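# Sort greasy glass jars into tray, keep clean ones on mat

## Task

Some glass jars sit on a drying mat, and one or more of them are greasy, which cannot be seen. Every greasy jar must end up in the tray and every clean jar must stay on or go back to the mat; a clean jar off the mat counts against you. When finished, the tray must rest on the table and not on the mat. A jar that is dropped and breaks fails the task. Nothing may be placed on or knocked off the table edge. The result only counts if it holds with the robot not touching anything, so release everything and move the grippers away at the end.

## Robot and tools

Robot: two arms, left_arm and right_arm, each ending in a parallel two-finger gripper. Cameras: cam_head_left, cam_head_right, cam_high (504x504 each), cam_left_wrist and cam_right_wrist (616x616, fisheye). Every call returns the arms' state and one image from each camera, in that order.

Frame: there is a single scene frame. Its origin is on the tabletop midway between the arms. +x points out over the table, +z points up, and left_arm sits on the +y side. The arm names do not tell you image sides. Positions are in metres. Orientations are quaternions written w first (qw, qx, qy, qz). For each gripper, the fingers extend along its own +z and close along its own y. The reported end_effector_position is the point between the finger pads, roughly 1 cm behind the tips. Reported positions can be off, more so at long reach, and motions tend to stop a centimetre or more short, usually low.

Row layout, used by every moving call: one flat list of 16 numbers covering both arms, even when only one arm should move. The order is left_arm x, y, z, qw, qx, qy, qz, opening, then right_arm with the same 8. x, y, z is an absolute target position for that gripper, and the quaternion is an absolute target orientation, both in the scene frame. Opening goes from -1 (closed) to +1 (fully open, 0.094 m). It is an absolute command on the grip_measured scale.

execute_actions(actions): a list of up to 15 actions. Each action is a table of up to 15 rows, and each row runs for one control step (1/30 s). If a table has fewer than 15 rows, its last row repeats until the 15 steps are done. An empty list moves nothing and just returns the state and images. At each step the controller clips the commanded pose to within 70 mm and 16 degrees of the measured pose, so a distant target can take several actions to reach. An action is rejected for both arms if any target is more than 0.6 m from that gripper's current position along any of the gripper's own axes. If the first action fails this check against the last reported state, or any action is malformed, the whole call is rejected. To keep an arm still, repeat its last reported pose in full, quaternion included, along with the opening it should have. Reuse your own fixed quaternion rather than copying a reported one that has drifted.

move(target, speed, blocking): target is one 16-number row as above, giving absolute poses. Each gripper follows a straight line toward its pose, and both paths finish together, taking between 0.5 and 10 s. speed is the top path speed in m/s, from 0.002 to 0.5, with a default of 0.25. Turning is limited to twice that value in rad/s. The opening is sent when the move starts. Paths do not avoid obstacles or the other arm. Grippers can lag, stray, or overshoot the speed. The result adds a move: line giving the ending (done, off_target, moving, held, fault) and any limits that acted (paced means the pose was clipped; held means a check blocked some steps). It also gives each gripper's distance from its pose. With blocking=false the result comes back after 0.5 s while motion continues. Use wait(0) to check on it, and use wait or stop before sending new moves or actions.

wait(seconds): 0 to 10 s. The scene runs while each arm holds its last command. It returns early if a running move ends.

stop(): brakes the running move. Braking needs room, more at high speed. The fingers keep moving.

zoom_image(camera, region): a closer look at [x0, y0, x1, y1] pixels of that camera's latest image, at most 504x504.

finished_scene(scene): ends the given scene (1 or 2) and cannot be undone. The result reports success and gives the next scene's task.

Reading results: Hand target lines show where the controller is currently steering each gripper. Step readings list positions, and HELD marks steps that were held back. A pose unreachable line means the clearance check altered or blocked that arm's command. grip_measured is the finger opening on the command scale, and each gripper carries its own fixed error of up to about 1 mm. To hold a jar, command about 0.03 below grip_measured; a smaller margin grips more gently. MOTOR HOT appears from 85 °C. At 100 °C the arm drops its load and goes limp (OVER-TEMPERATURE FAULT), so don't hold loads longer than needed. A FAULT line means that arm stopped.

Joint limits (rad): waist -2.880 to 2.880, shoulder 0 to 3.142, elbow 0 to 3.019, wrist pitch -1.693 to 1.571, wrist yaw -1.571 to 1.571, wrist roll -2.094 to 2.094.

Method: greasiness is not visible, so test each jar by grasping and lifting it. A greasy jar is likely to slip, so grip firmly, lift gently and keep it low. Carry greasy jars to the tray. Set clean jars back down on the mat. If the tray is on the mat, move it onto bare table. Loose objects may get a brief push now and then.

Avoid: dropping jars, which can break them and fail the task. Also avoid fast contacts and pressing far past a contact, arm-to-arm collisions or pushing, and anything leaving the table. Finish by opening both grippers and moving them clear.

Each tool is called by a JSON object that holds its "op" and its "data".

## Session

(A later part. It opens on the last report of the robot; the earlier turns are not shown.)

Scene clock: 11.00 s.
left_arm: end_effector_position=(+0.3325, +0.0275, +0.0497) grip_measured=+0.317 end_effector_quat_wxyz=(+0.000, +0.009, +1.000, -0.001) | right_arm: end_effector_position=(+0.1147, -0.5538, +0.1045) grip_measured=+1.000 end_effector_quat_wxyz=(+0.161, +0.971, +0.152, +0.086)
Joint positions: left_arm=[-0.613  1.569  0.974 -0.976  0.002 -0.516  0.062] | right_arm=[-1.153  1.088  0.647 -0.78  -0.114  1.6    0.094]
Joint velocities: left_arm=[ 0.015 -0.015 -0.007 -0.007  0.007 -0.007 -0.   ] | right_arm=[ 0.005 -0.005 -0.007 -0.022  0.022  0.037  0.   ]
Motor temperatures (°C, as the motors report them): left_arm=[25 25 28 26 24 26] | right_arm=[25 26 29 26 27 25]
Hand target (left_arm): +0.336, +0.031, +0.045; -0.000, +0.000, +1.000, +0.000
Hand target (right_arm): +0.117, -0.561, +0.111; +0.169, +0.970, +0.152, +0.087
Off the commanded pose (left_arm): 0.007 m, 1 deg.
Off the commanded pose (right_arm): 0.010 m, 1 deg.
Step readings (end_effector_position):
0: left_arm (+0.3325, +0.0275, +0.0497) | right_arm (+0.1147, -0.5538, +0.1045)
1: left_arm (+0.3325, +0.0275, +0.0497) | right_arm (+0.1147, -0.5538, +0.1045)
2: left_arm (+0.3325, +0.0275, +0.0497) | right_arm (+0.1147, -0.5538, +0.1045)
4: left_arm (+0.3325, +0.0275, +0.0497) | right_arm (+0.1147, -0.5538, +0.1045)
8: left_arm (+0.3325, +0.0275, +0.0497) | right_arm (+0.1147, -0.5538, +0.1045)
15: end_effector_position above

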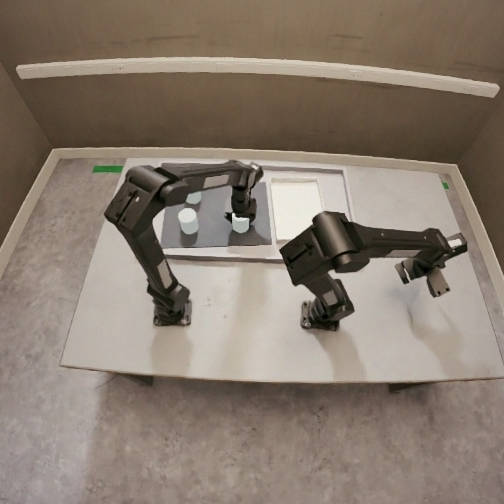

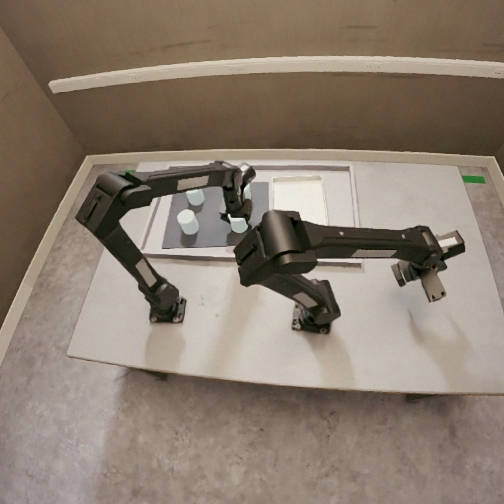

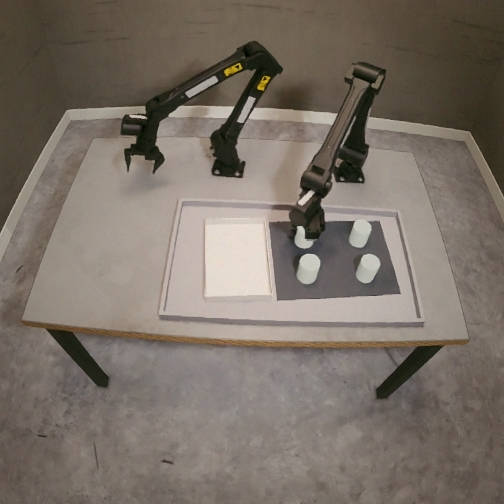

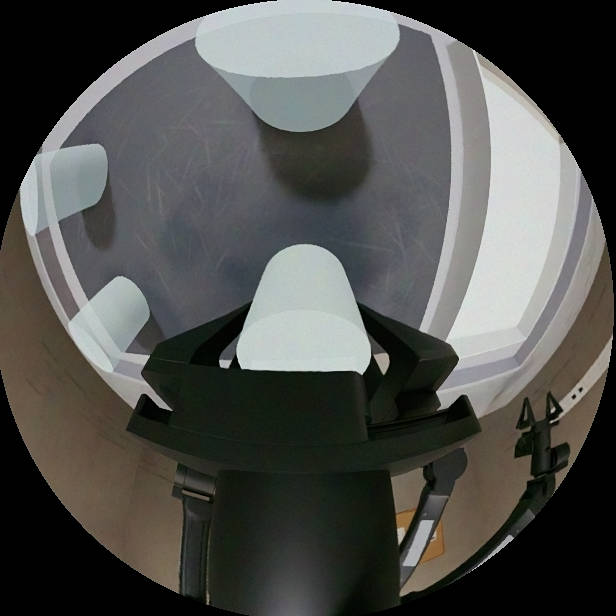

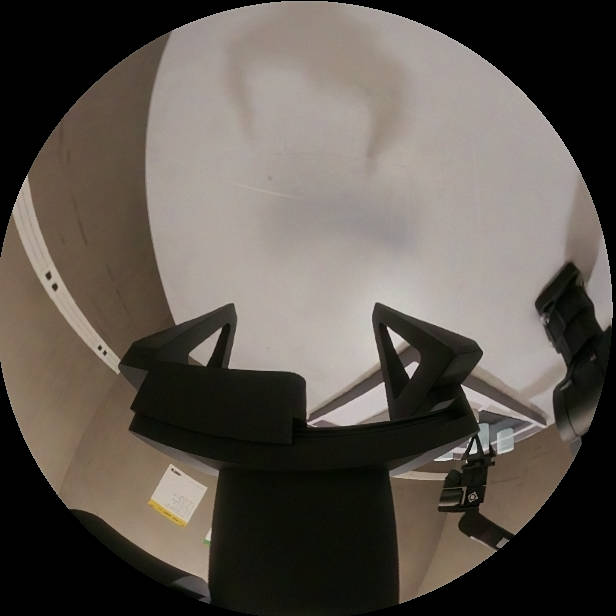

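{"op": "move", "data": {"target": [0.336,0.031,0.070,0,0,1,0,0.305, 0.117,-0.561,0.111,0.169,0.970,0.152,0.087,1], "speed": 0.02}}

Scene clock: 12.33 s.
left_arm: end_effector_position=(+0.3225, +0.0334, +0.0508) grip_measured=+0.317 end_effector_quat_wxyz=(-0.020, +0.009, +1.000, +0.010) | right_arm: end_effector_position=(+0.1147, -0.5538, +0.1045) grip_measured=+1.000 end_effector_quat_wxyz=(+0.161, +0.971, +0.152, +0.086)
Joint positions: left_arm=[-0.613  1.566  0.974 -1.023  0.002 -0.516  0.062] | right_arm=[-1.153  1.088  0.647 -0.78  -0.114  1.6    0.094]
Joint velocities: left_arm=[ 0.005  0.005 -0.007  0.007  0.007 -0.037 -0.001] | right_arm=[-0.005  0.005  0.007  0.022 -0.022 -0.037  0.   ]
Motor temperatures (°C, as the motors report them): left_arm=[25 25 28 26 24 26] | right_arm=[25 26 29 26 27 25]
Hand target (left_arm): +0.335, +0.031, +0.070; +0.000, +0.000, +1.000, +0.000
Hand target (right_arm): +0.117, -0.561, +0.111; +0.169, +0.970, +0.152, +0.087
Off the commanded pose (left_arm): 0.024 m, 3 deg.
Off the commanded pose (right_arm): 0.010 m, 1 deg.
move: off_target (left_arm)

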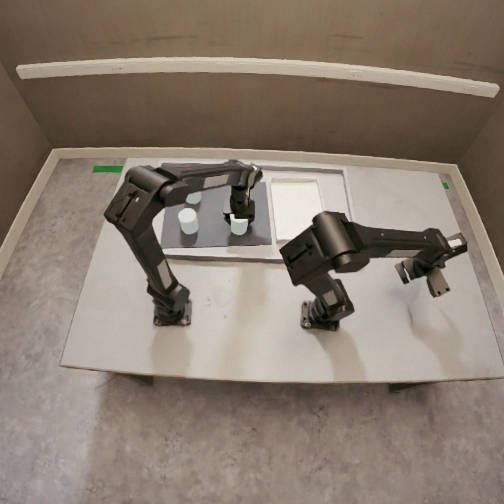

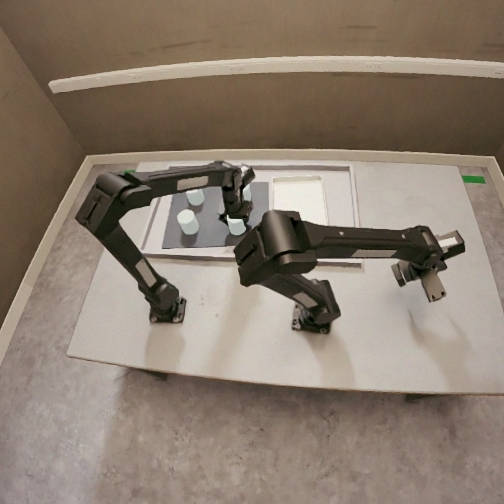

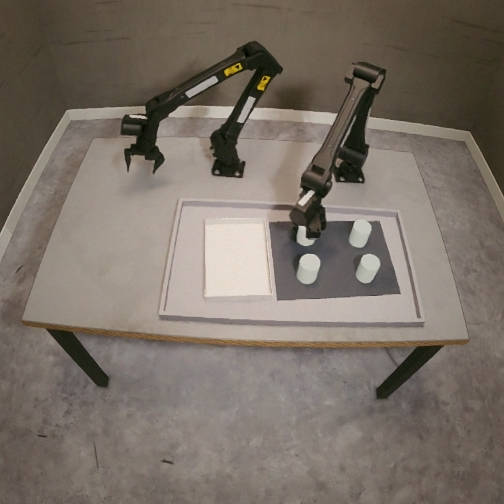

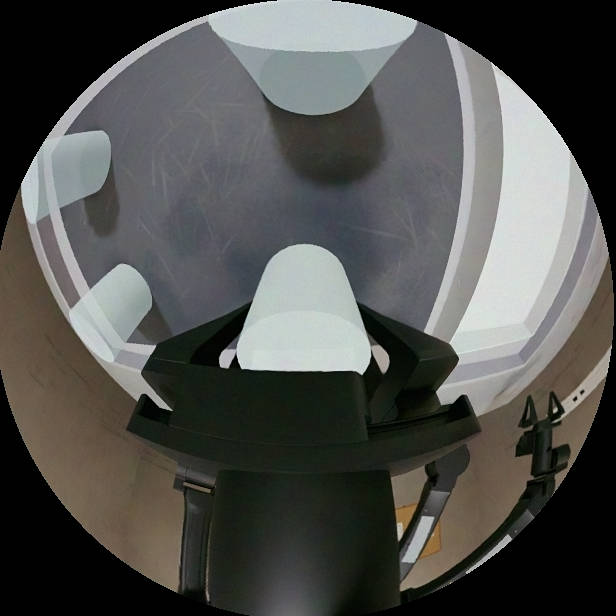

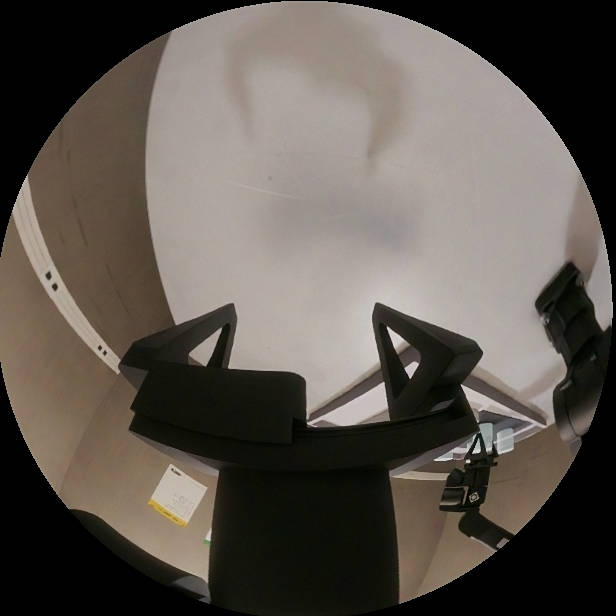

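{"op": "execute_actions", "data": {"actions": [[[0.336,0.031,0.075,0,0,1,0,0.305, 0.117,-0.561,0.111,0.169,0.970,0.152,0.087,1],[0.336,0.031,0.077,0,0,1,0,0.305, 0.117,-0.561,0.111,0.169,0.970,0.152,0.087,1],[0.336,0.031,0.079,0,0,1,0,0.305, 0.117,-0.561,0.111,0.169,0.970,0.152,0.087,1],[0.336,0.031,0.081,0,0,1,0,0.305, 0.117,-0.561,0.111,0.169,0.970,0.152,0.087,1],[0.336,0.031,0.083,0,0,1,0,0.305, 0.117,-0.561,0.111,0.169,0.970,0.152,0.087,1],[0.336,0.031,0.085,0,0,1,0,0.305, 0.117,-0.561,0.111,0.169,0.970,0.152,0.087,1]]]}}

Scene clock: 12.93 s.
left_arm: end_effector_position=(+0.3150, +0.0378, +0.0608) grip_measured=+0.317 end_effector_quat_wxyz=(-0.027, +0.009, +0.999, +0.015) | right_arm: end_effector_position=(+0.1147, -0.5538, +0.1045) grip_measured=+1.000 end_effector_quat_wxyz=(+0.161, +0.971, +0.152, +0.086)
Joint positions: left_arm=[-0.613  1.541  0.974 -1.067  0.002 -0.517  0.062] | right_arm=[-1.153  1.088  0.647 -0.78  -0.114  1.6    0.094]
Joint velocities: left_arm=[-0.005  0.015  0.007 -0.007  0.051 -0.081 -0.   ] | right_arm=[-0.005 -0.005 -0.007 -0.012  0.022  0.007  0.   ]
Motor temperatures (°C, as the motors report them): left_arm=[25 25 28 26 24 26] | right_arm=[25 26 29 26 27 25]
Hand target (left_arm): +0.334, +0.032, +0.085; +0.000, -0.000, +1.000, +0.000
Hand target (right_arm): +0.117, -0.561, +0.111; +0.169, +0.970, +0.152, +0.087
Off the commanded pose (left_arm): 0.033 m, 4 deg.
Off the commanded pose (right_arm): 0.010 m, 1 deg.
Step readings (end_effector_position):
0: left_arm (+0.3225, +0.0334, +0.0508) | right_arm (+0.1147, -0.5538, +0.1045)
1: left_arm (+0.3221, +0.0336, +0.0510) | right_arm (+0.1147, -0.5538, +0.1045)
2: left_arm (+0.3211, +0.0342, +0.0514) | right_arm (+0.1147, -0.5538, +0.1045)
4: left_arm (+0.3188, +0.0356, +0.0529) | right_arm (+0.1147, -0.5538, +0.1045)
8: left_arm (+0.3155, +0.0376, +0.0578) | right_arm (+0.1147, -0.5538, +0.1045)
15: end_effector_position above

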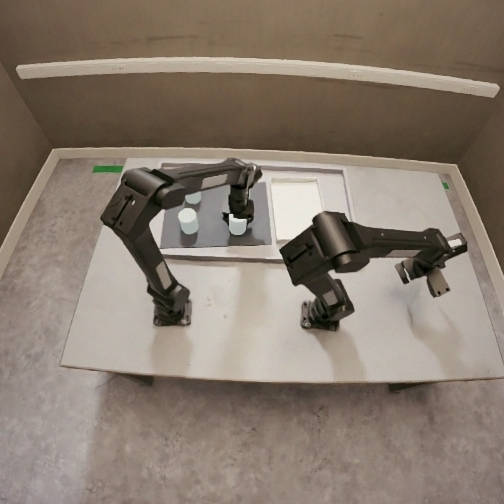

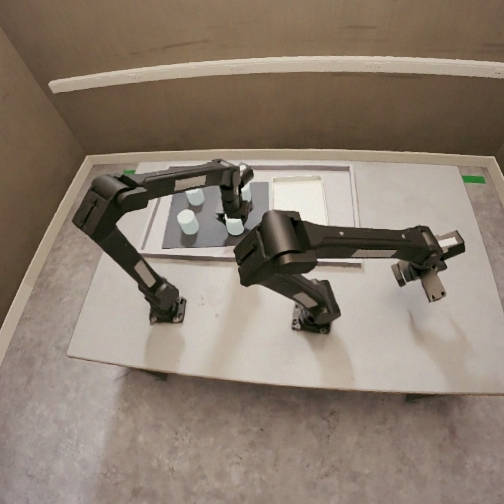

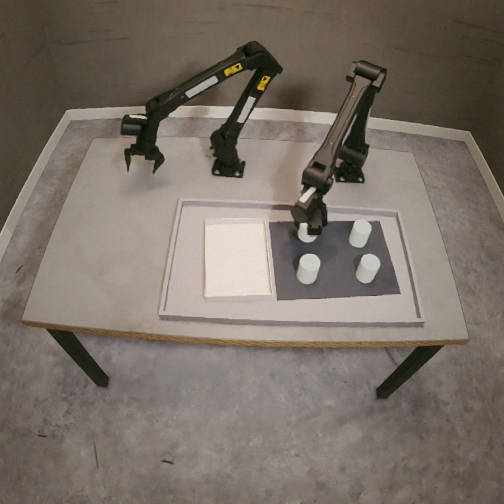

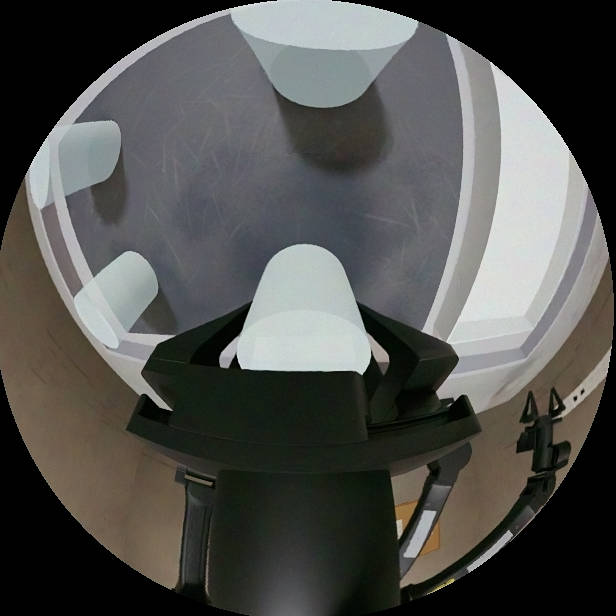

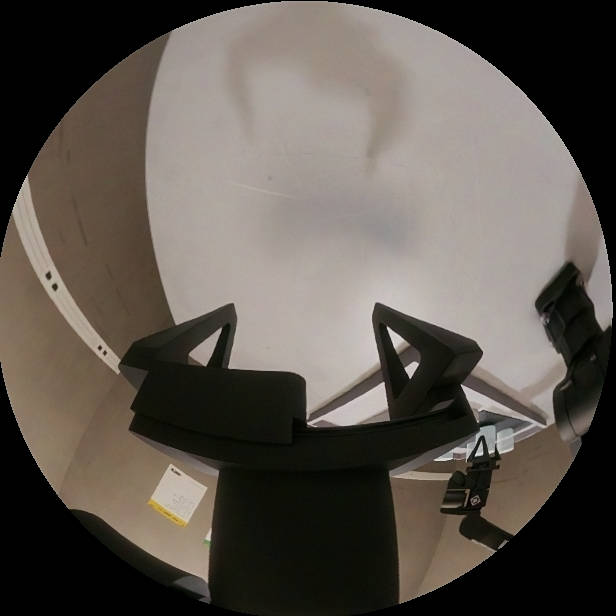

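{"op": "move", "data": {"target": [0.336,0.031,0.050,0,0,1,0,0.305, 0.117,-0.561,0.111,0.169,0.970,0.152,0.087,1], "speed": 0.03}}

Scene clock: 14.43 s.
left_arm: end_effector_position=(+0.3298, +0.0291, +0.0522) grip_measured=+0.317 end_effector_quat_wxyz=(-0.004, +0.009, +1.000, +0.001) | right_arm: end_effector_position=(+0.1147, -0.5538, +0.1045) grip_measured=+1.000 end_effector_quat_wxyz=(+0.161, +0.971, +0.152, +0.086)
Joint positions: left_arm=[-0.613  1.562  0.974 -0.99   0.002 -0.517  0.062] | right_arm=[-1.153  1.088  0.647 -0.78  -0.114  1.6    0.094]
Joint velocities: left_arm=[-0.005  0.015  0.012 -0.002  0.007 -0.007 -0.   ] | right_arm=[ 0.005  0.005 -0.007  0.007 -0.037 -0.007  0.   ]
Motor temperatures (°C, as the motors report them): left_arm=[25 25 28 26 24 26] | right_arm=[25 26 29 26 27 25]
Hand target (left_arm): +0.336, +0.031, +0.050; +0.000, +0.000, +1.000, +0.000
Hand target (right_arm): +0.117, -0.561, +0.111; +0.169, +0.970, +0.152, +0.087
Off the commanded pose (left_arm): 0.007 m, 1 deg.
Off the commanded pose (right_arm): 0.010 m, 1 deg.
move: done

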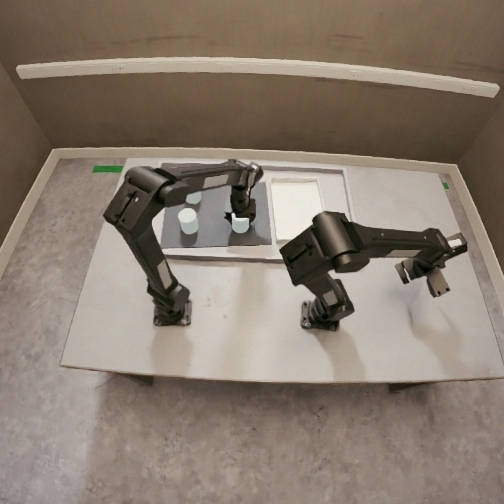

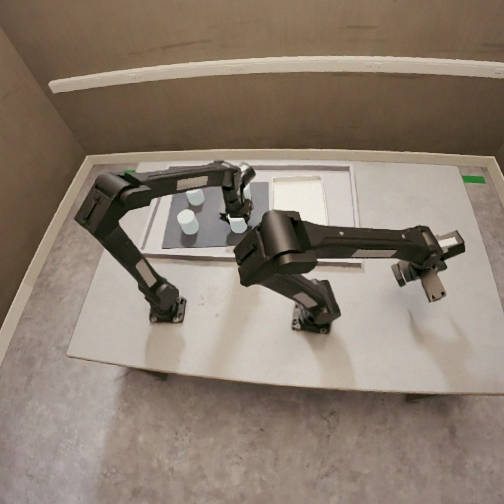

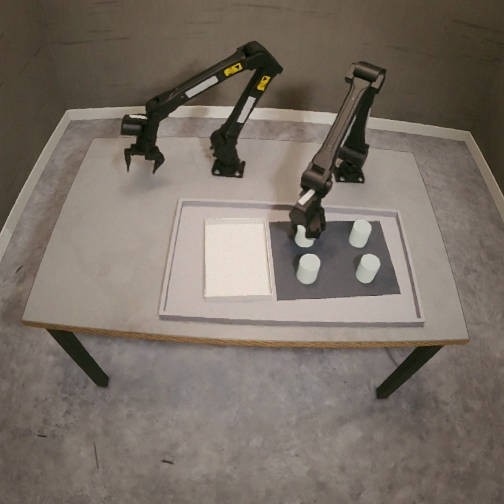

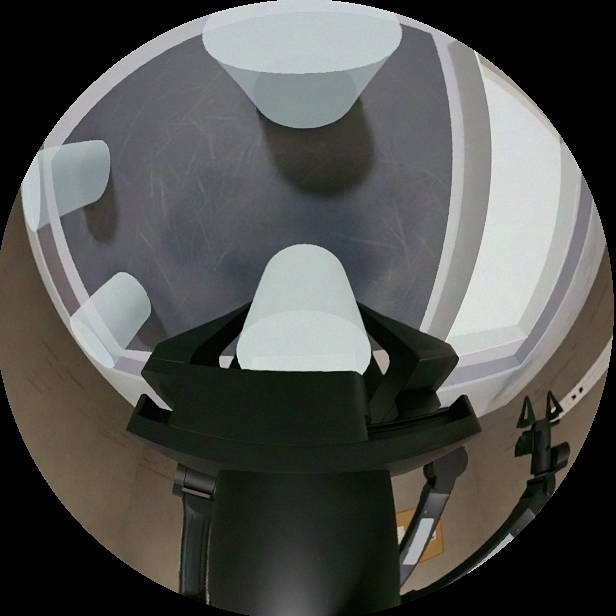

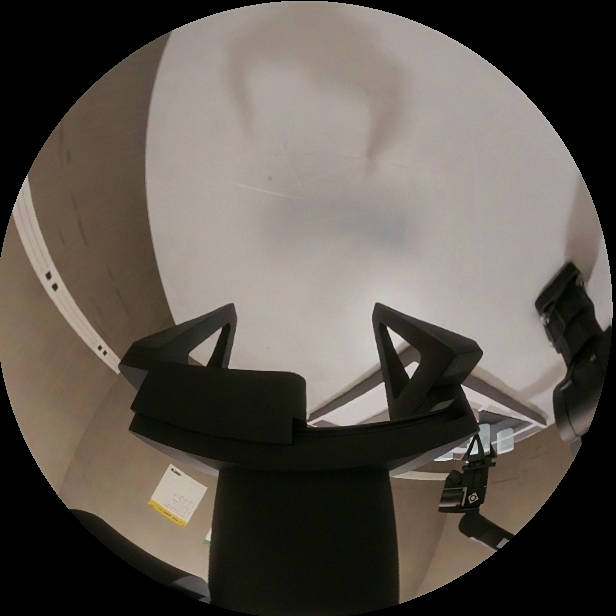

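{"op": "execute_actions", "data": {"actions": [[[0.336,0.031,0.050,0,0,1,0,0.309, 0.117,-0.561,0.111,0.169,0.970,0.152,0.087,1],[0.336,0.031,0.050,0,0,1,0,0.311, 0.117,-0.561,0.111,0.169,0.970,0.152,0.087,1],[0.336,0.031,0.050,0,0,1,0,0.313, 0.117,-0.561,0.111,0.169,0.970,0.152,0.087,1]],[[0.336,0.031,0.056,0,0,1,0,0.313, 0.117,-0.561,0.111,0.169,0.970,0.152,0.087,1],[0.336,0.031,0.059,0,0,1,0,0.313, 0.117,-0.561,0.111,0.169,0.970,0.152,0.087,1],[0.336,0.031,0.062,0,0,1,0,0.313, 0.117,-0.561,0.111,0.169,0.970,0.152,0.087,1],[0.336,0.031,0.065,0,0,1,0,0.313, 0.117,-0.561,0.111,0.169,0.970,0.152,0.087,1],[0.336,0.031,0.068,0,0,1,0,0.313, 0.117,-0.561,0.111,0.169,0.970,0.152,0.087,1],[0.336,0.031,0.071,0,0,1,0,0.313, 0.117,-0.561,0.111,0.169,0.970,0.152,0.087,1],[0.336,0.031,0.074,0,0,1,0,0.313, 0.117,-0.561,0.111,0.169,0.970,0.152,0.087,1],[0.336,0.031,0.077,0,0,1,0,0.313, 0.117,-0.561,0.111,0.169,0.970,0.152,0.087,1],[0.336,0.031,0.080,0,0,1,0,0.313, 0.117,-0.561,0.111,0.169,0.970,0.152,0.087,1],[0.336,0.031,0.083,0,0,1,0,0.313, 0.117,-0.561,0.111,0.169,0.970,0.152,0.087,1],[0.336,0.031,0.085,0,0,1,0,0.313, 0.117,-0.561,0.111,0.169,0.970,0.152,0.087,1]],[[0.336,0.031,0.085,0,0,1,0,0.313, 0.117,-0.561,0.111,0.169,0.970,0.152,0.087,1]]]}}

Scene clock: 16.70 s.
left_arm: end_effector_position=(+0.3150, +0.0379, +0.0605) grip_measured=+0.322 end_effector_quat_wxyz=(-0.028, +0.009, +0.999, +0.015) | right_arm: end_effector_position=(+0.1147, -0.5538, +0.1045) grip_measured=+1.000 end_effector_quat_wxyz=(+0.161, +0.971, +0.152, +0.086)
Joint positions: left_arm=[-0.613  1.542  0.974 -1.067  0.002 -0.517  0.062] | right_arm=[-1.153  1.088  0.647 -0.78  -0.114  1.6    0.094]
Joint velocities: left_arm=[-0.005 -0.005 -0.002 -0.007  0.037  0.007  0.   ] | right_arm=[-0.005 -0.005  0.002  0.017 -0.066 -0.037  0.   ]
Motor temperatures (°C, as the motors report them): left_arm=[25 25 28 26 24 26] | right_arm=[25 26 29 26 27 25]
Hand target (left_arm): +0.335, +0.032, +0.085; +0.000, +0.000, +1.000, +0.000
Hand target (right_arm): +0.117, -0.561, +0.111; +0.169, +0.970, +0.152, +0.087
Off the commanded pose (left_arm): 0.033 m, 4 deg.
Off the commanded pose (right_arm): 0.010 m, 1 deg.
Step readings (end_effector_position; steps 1 to 15: 1st action; 16 to 30: 2nd action; 31 to 45: 3rd action):
0: left_arm (+0.3298, +0.0291, +0.0522) | right_arm (+0.1147, -0.5538, +0.1045)
1: left_arm (+0.3298, +0.0291, +0.0522) | right_arm (+0.1147, -0.5538, +0.1045)
2: left_arm (+0.3298, +0.0291, +0.0522) | right_arm (+0.1147, -0.5538, +0.1045)
4: left_arm (+0.3298, +0.0291, +0.0522) | right_arm (+0.1147, -0.5538, +0.1045)
8: left_arm (+0.3298, +0.0291, +0.0522) | right_arm (+0.1147, -0.5538, +0.1045)
15: left_arm (+0.3298, +0.0291, +0.0522) | right_arm (+0.1147, -0.5538, +0.1045)
16: left_arm (+0.3298, +0.0291, +0.0522) | right_arm (+0.1147, -0.5538, +0.1045)
17: left_arm (+0.3297, +0.0291, +0.0522) | right_arm (+0.1147, -0.5538, +0.1045)
19: left_arm (+0.3282, +0.0300, +0.0522) | right_arm (+0.1147, -0.5538, +0.1045)
23: left_arm (+0.3220, +0.0337, +0.0525) | right_arm (+0.1147, -0.5538, +0.1045)
30: left_arm (+0.3152, +0.0377, +0.0588) | right_arm (+0.1147, -0.5538, +0.1045)
31: left_arm (+0.3151, +0.0378, +0.0596) | right_arm (+0.1147, -0.5538, +0.1045)
32: left_arm (+0.3151, +0.0378, +0.0602) | right_arm (+0.1147, -0.5538, +0.1045)
34: left_arm (+0.3150, +0.0378, +0.0605) | right_arm (+0.1147, -0.5538, +0.1045)
38: left_arm (+0.3150, +0.0379, +0.0605) | right_arm (+0.1147, -0.5538, +0.1045)
45: end_effector_position above

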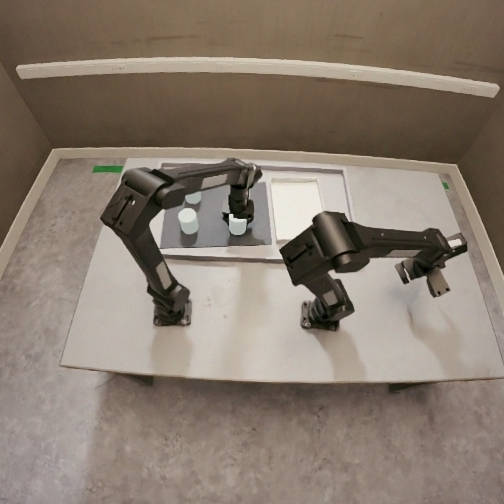

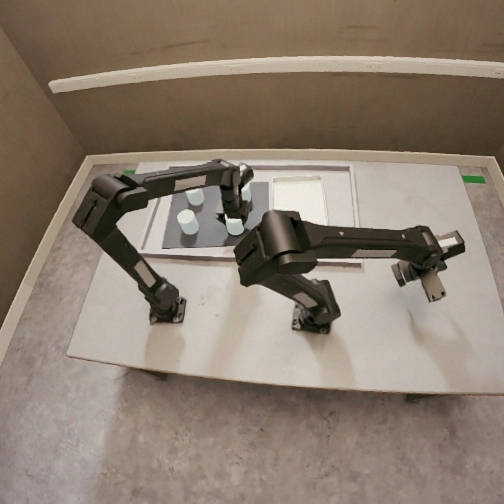

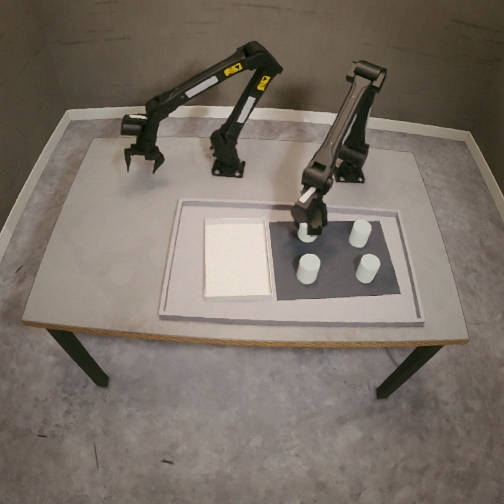

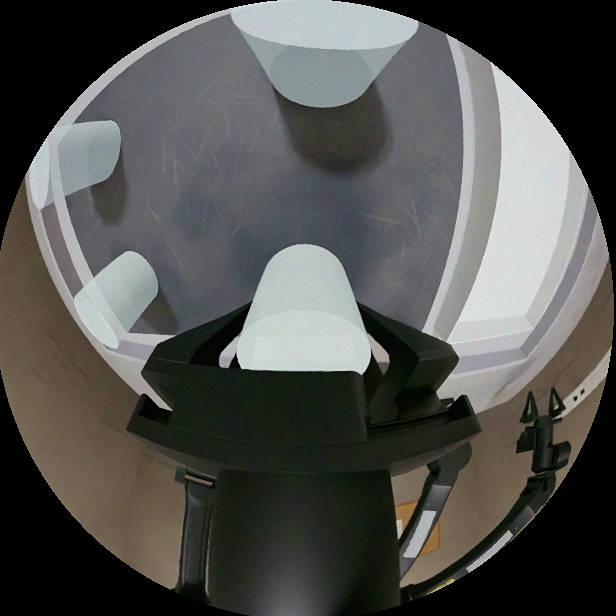

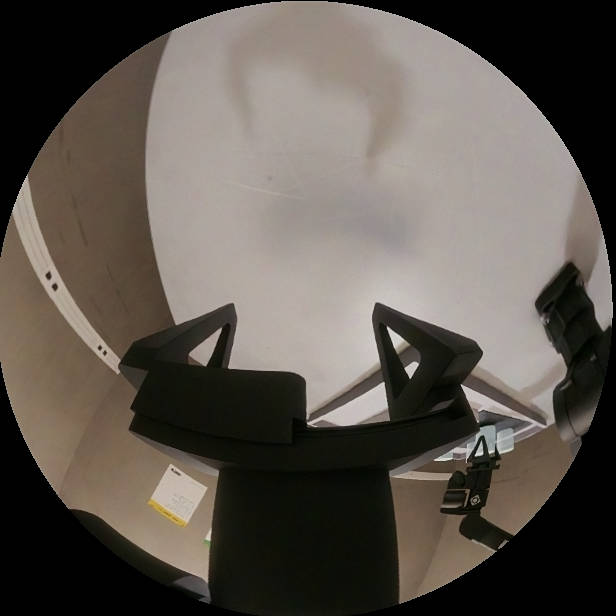

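{"op": "execute_actions", "data": {"actions": [[[0.336,0.031,0.080,0,0,1,0,0.313, 0.117,-0.561,0.111,0.169,0.970,0.152,0.087,1],[0.336,0.031,0.077,0,0,1,0,0.313, 0.117,-0.561,0.111,0.169,0.970,0.152,0.087,1],[0.336,0.031,0.074,0,0,1,0,0.313, 0.117,-0.561,0.111,0.169,0.970,0.152,0.087,1],[0.336,0.031,0.071,0,0,1,0,0.313, 0.117,-0.561,0.111,0.169,0.970,0.152,0.087,1],[0.336,0.031,0.068,0,0,1,0,0.313, 0.117,-0.561,0.111,0.169,0.970,0.152,0.087,1],[0.336,0.031,0.065,0,0,1,0,0.313, 0.117,-0.561,0.111,0.169,0.970,0.152,0.087,1],[0.336,0.031,0.062,0,0,1,0,0.313, 0.117,-0.561,0.111,0.169,0.970,0.152,0.087,1],[0.336,0.031,0.059,0,0,1,0,0.313, 0.117,-0.561,0.111,0.169,0.970,0.152,0.087,1],[0.336,0.031,0.056,0,0,1,0,0.313, 0.117,-0.561,0.111,0.169,0.970,0.152,0.087,1]],[[0.336,0.031,0.056,0,0,1,0,0.317, 0.117,-0.561,0.111,0.169,0.970,0.152,0.087,1],[0.336,0.031,0.056,0,0,1,0,0.320, 0.117,-0.561,0.111,0.169,0.970,0.152,0.087,1],[0.336,0.031,0.056,0,0,1,0,0.323, 0.117,-0.561,0.111,0.169,0.970,0.152,0.087,1]]]}}

{"op": "zoom_image", "data": {"camera": "cam_left_wrist", "region": [200, 220, 410, 390]}}

Scene clock: 18.77 s.
left_arm: end_effector_position=(+0.3269, +0.0308, +0.0554) grip_measured=+0.328 end_effector_quat_wxyz=(-0.007, +0.009, +1.000, +0.003) | right_arm: end_effector_position=(+0.1147, -0.5538, +0.1045) grip_measured=+1.000 end_effector_quat_wxyz=(+0.161, +0.971, +0.152, +0.086)
Joint positions: left_arm=[-0.613  1.554  0.974 -1.007  0.002 -0.517  0.062] | right_arm=[-1.153  1.088  0.647 -0.78  -0.114  1.6    0.094]
Joint velocities: left_arm=[-0.005  0.005 -0.002 -0.017 -0.022 -0.007 -0.001] | right_arm=[ 0.015 -0.015  0.002 -0.012 -0.007 -0.007  0.   ]
Motor temperatures (°C, as the motors report them): left_arm=[25 25 29 26 24 26] | right_arm=[25 26 30 26 27 25]
Hand target (left_arm): +0.336, +0.031, +0.056; +0.000, +0.000, +1.000, +0.000
Hand target (right_arm): +0.117, -0.561, +0.111; +0.169, +0.970, +0.152, +0.087
Off the commanded pose (left_arm): 0.009 m, 1 deg.
Off the commanded pose (right_arm): 0.010 m, 1 deg.
Step readings (end_effector_position; steps 1 to 15: 1st action; 16 to 30: 2nd action):
0: left_arm (+0.3150, +0.0379, +0.0605) | right_arm (+0.1147, -0.5538, +0.1045)
1: left_arm (+0.3149, +0.0379, +0.0605) | right_arm (+0.1147, -0.5538, +0.1045)
2: left_arm (+0.3149, +0.0379, +0.0605) | right_arm (+0.1147, -0.5538, +0.1045)
4: left_arm (+0.3160, +0.0372, +0.0604) | right_arm (+0.1147, -0.5538, +0.1045)
8: left_arm (+0.3221, +0.0336, +0.0601) | right_arm (+0.1147, -0.5538, +0.1045)
15: left_arm (+0.3268, +0.0309, +0.0558) | right_arm (+0.1147, -0.5538, +0.1045)
16: left_arm (+0.3268, +0.0308, +0.0555) | right_arm (+0.1147, -0.5538, +0.1045)
17: left_arm (+0.3268, +0.0309, +0.0554) | right_arm (+0.1147, -0.5538, +0.1045)
19: left_arm (+0.3269, +0.0308, +0.0554) | right_arm (+0.1147, -0.5538, +0.1045)
23: left_arm (+0.3269, +0.0308, +0.0554) | right_arm (+0.1147, -0.5538, +0.1045)
30: end_effector_position above

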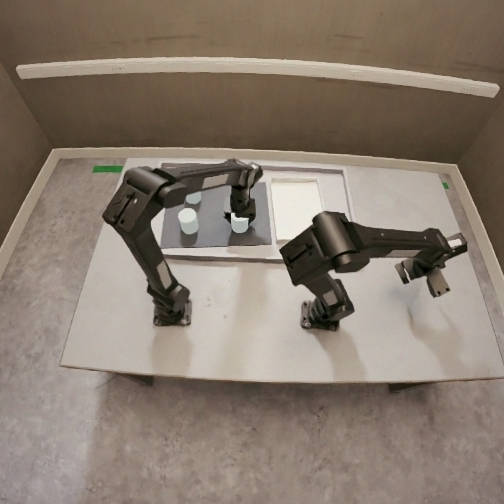

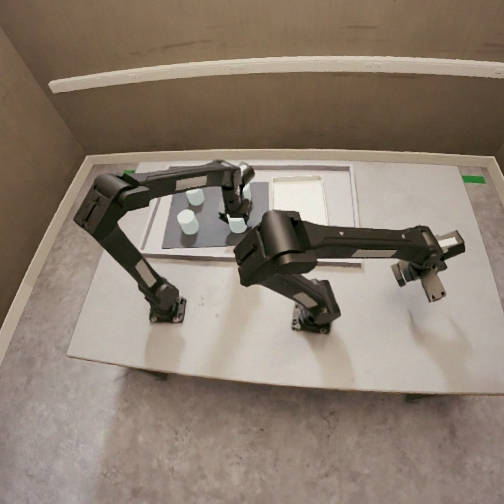

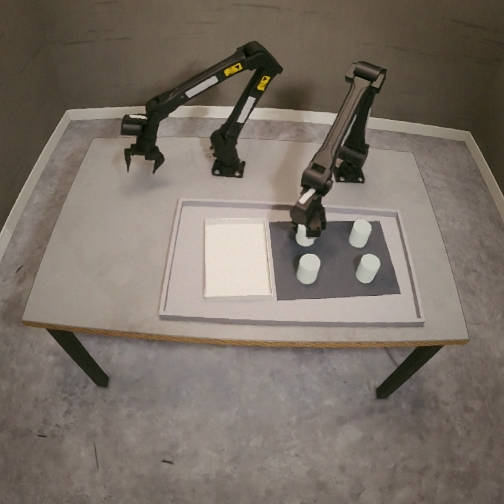

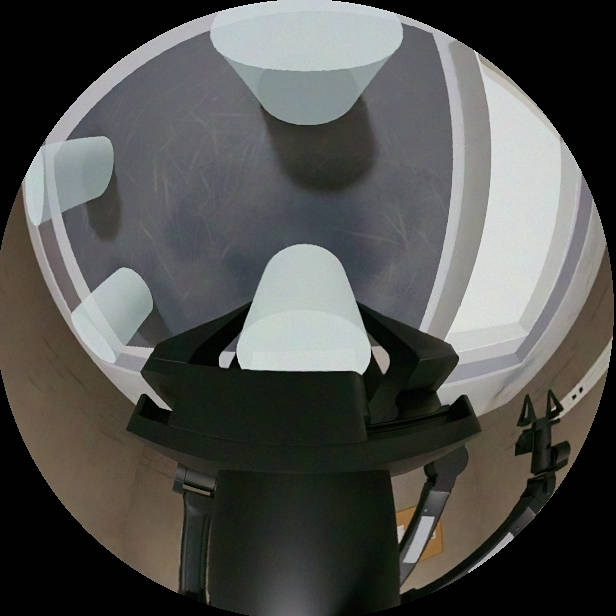

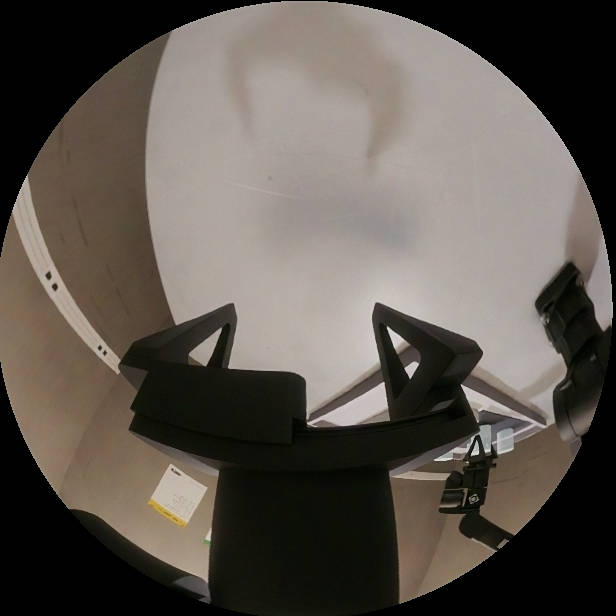

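Region (200, 220, 410, 390) of cam_left_wrist's 616x616 image, scaled by 2.400, with more detail than that image has; it fills the top 408 rows of this view, and the rest is white.

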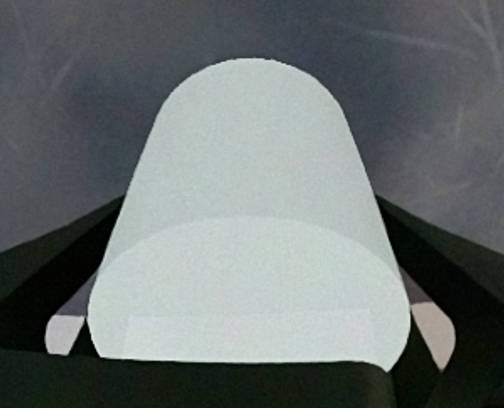

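{"op": "execute_actions", "data": {"actions": [[[0.336,0.031,0.056,0,0,1,0,0.326, 0.117,-0.561,0.111,0.169,0.970,0.152,0.087,1],[0.336,0.031,0.056,0,0,1,0,0.328, 0.117,-0.561,0.111,0.169,0.970,0.152,0.087,1],[0.336,0.031,0.056,0,0,1,0,0.330, 0.117,-0.561,0.111,0.169,0.970,0.152,0.087,1]]]}}

{"op": "zoom_image", "data": {"camera": "cam_left_wrist", "region": [200, 220, 410, 390]}}

Scene clock: 19.47 s.
left_arm: end_effector_position=(+0.3269, +0.0308, +0.0554) grip_measured=+0.333 end_effector_quat_wxyz=(-0.007, +0.009, +1.000, +0.003) | right_arm: end_effector_position=(+0.1147, -0.5538, +0.1045) grip_measured=+1.000 end_effector_quat_wxyz=(+0.161, +0.971, +0.152, +0.086)
Joint positions: left_arm=[-0.613  1.554  0.974 -1.007  0.002 -0.517  0.063] | right_arm=[-1.153  1.088  0.647 -0.78  -0.114  1.6    0.094]
Joint velocities: left_arm=[-0.005  0.015 -0.007 -0.007 -0.007  0.022  0.   ] | right_arm=[-0.015 -0.005 -0.007  0.002  0.037  0.022  0.   ]
Motor temperatures (°C, as the motors report them): left_arm=[25 25 29 26 24 26] | right_arm=[25 26 30 26 27 25]
Hand target (left_arm): +0.336, +0.031, +0.056; +0.000, +0.000, +1.000, +0.000
Hand target (right_arm): +0.117, -0.561, +0.111; +0.169, +0.970, +0.152, +0.087
Off the commanded pose (left_arm): 0.009 m, 1 deg.
Off the commanded pose (right_arm): 0.010 m, 1 deg.
Step readings (end_effector_position):
0: left_arm (+0.3269, +0.0308, +0.0554) | right_arm (+0.1147, -0.5538, +0.1045)
1: left_arm (+0.3269, +0.0308, +0.0554) | right_arm (+0.1147, -0.5538, +0.1045)
2: left_arm (+0.3269, +0.0308, +0.0554) | right_arm (+0.1147, -0.5538, +0.1045)
4: left_arm (+0.3269, +0.0308, +0.0554) | right_arm (+0.1147, -0.5538, +0.1045)
8: left_arm (+0.3269, +0.0308, +0.0554) | right_arm (+0.1147, -0.5538, +0.1045)
15: end_effector_position above

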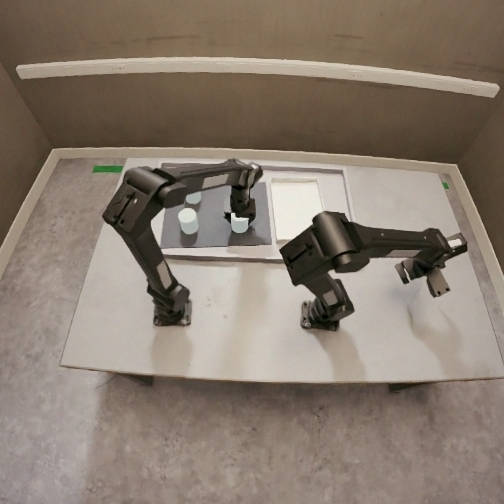

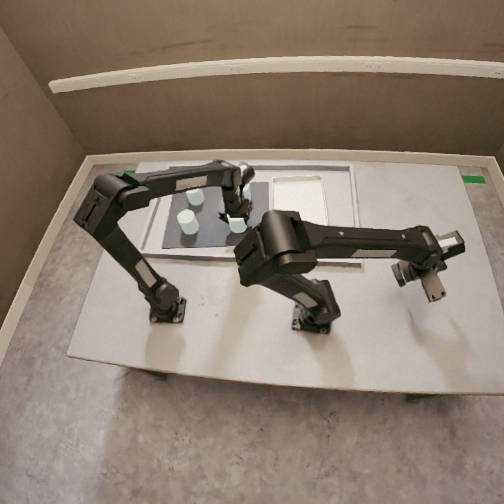

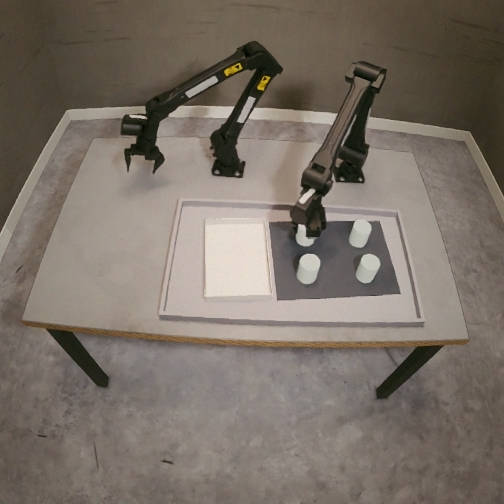

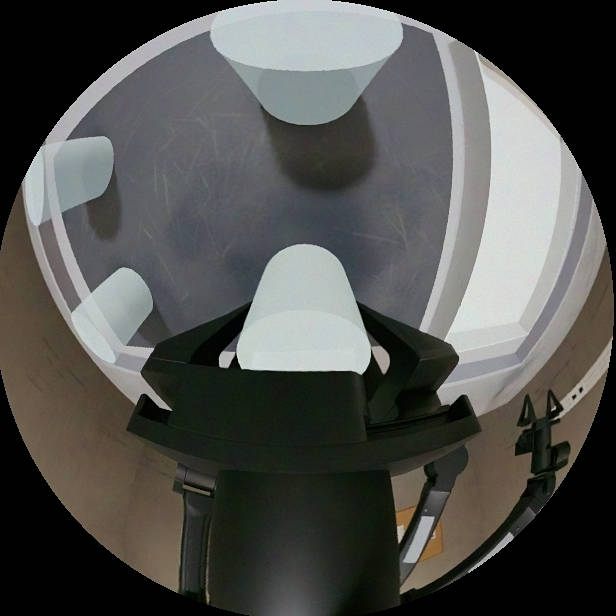

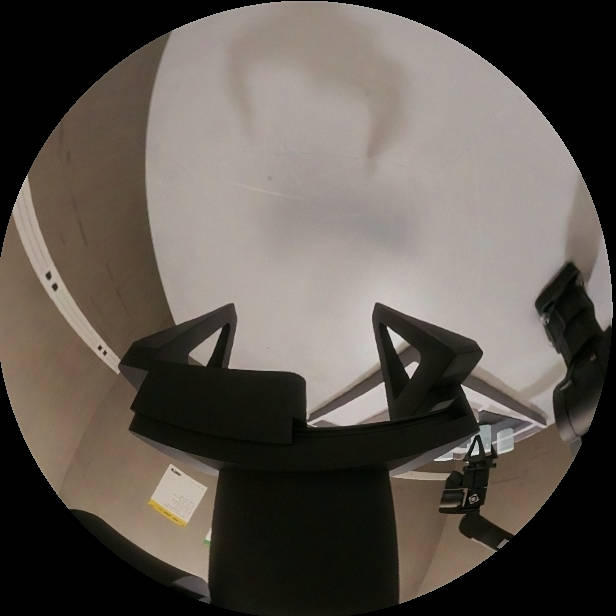

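Region (200, 220, 410, 390) of cam_left_wrist's 616x616 image, scaled by 2.400, with more detail than that image has; it fills the top 408 rows of this view, and the rest is white.

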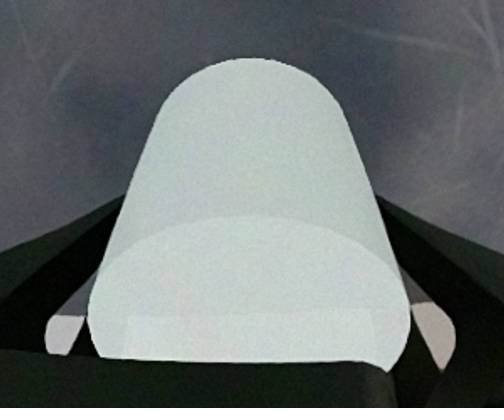

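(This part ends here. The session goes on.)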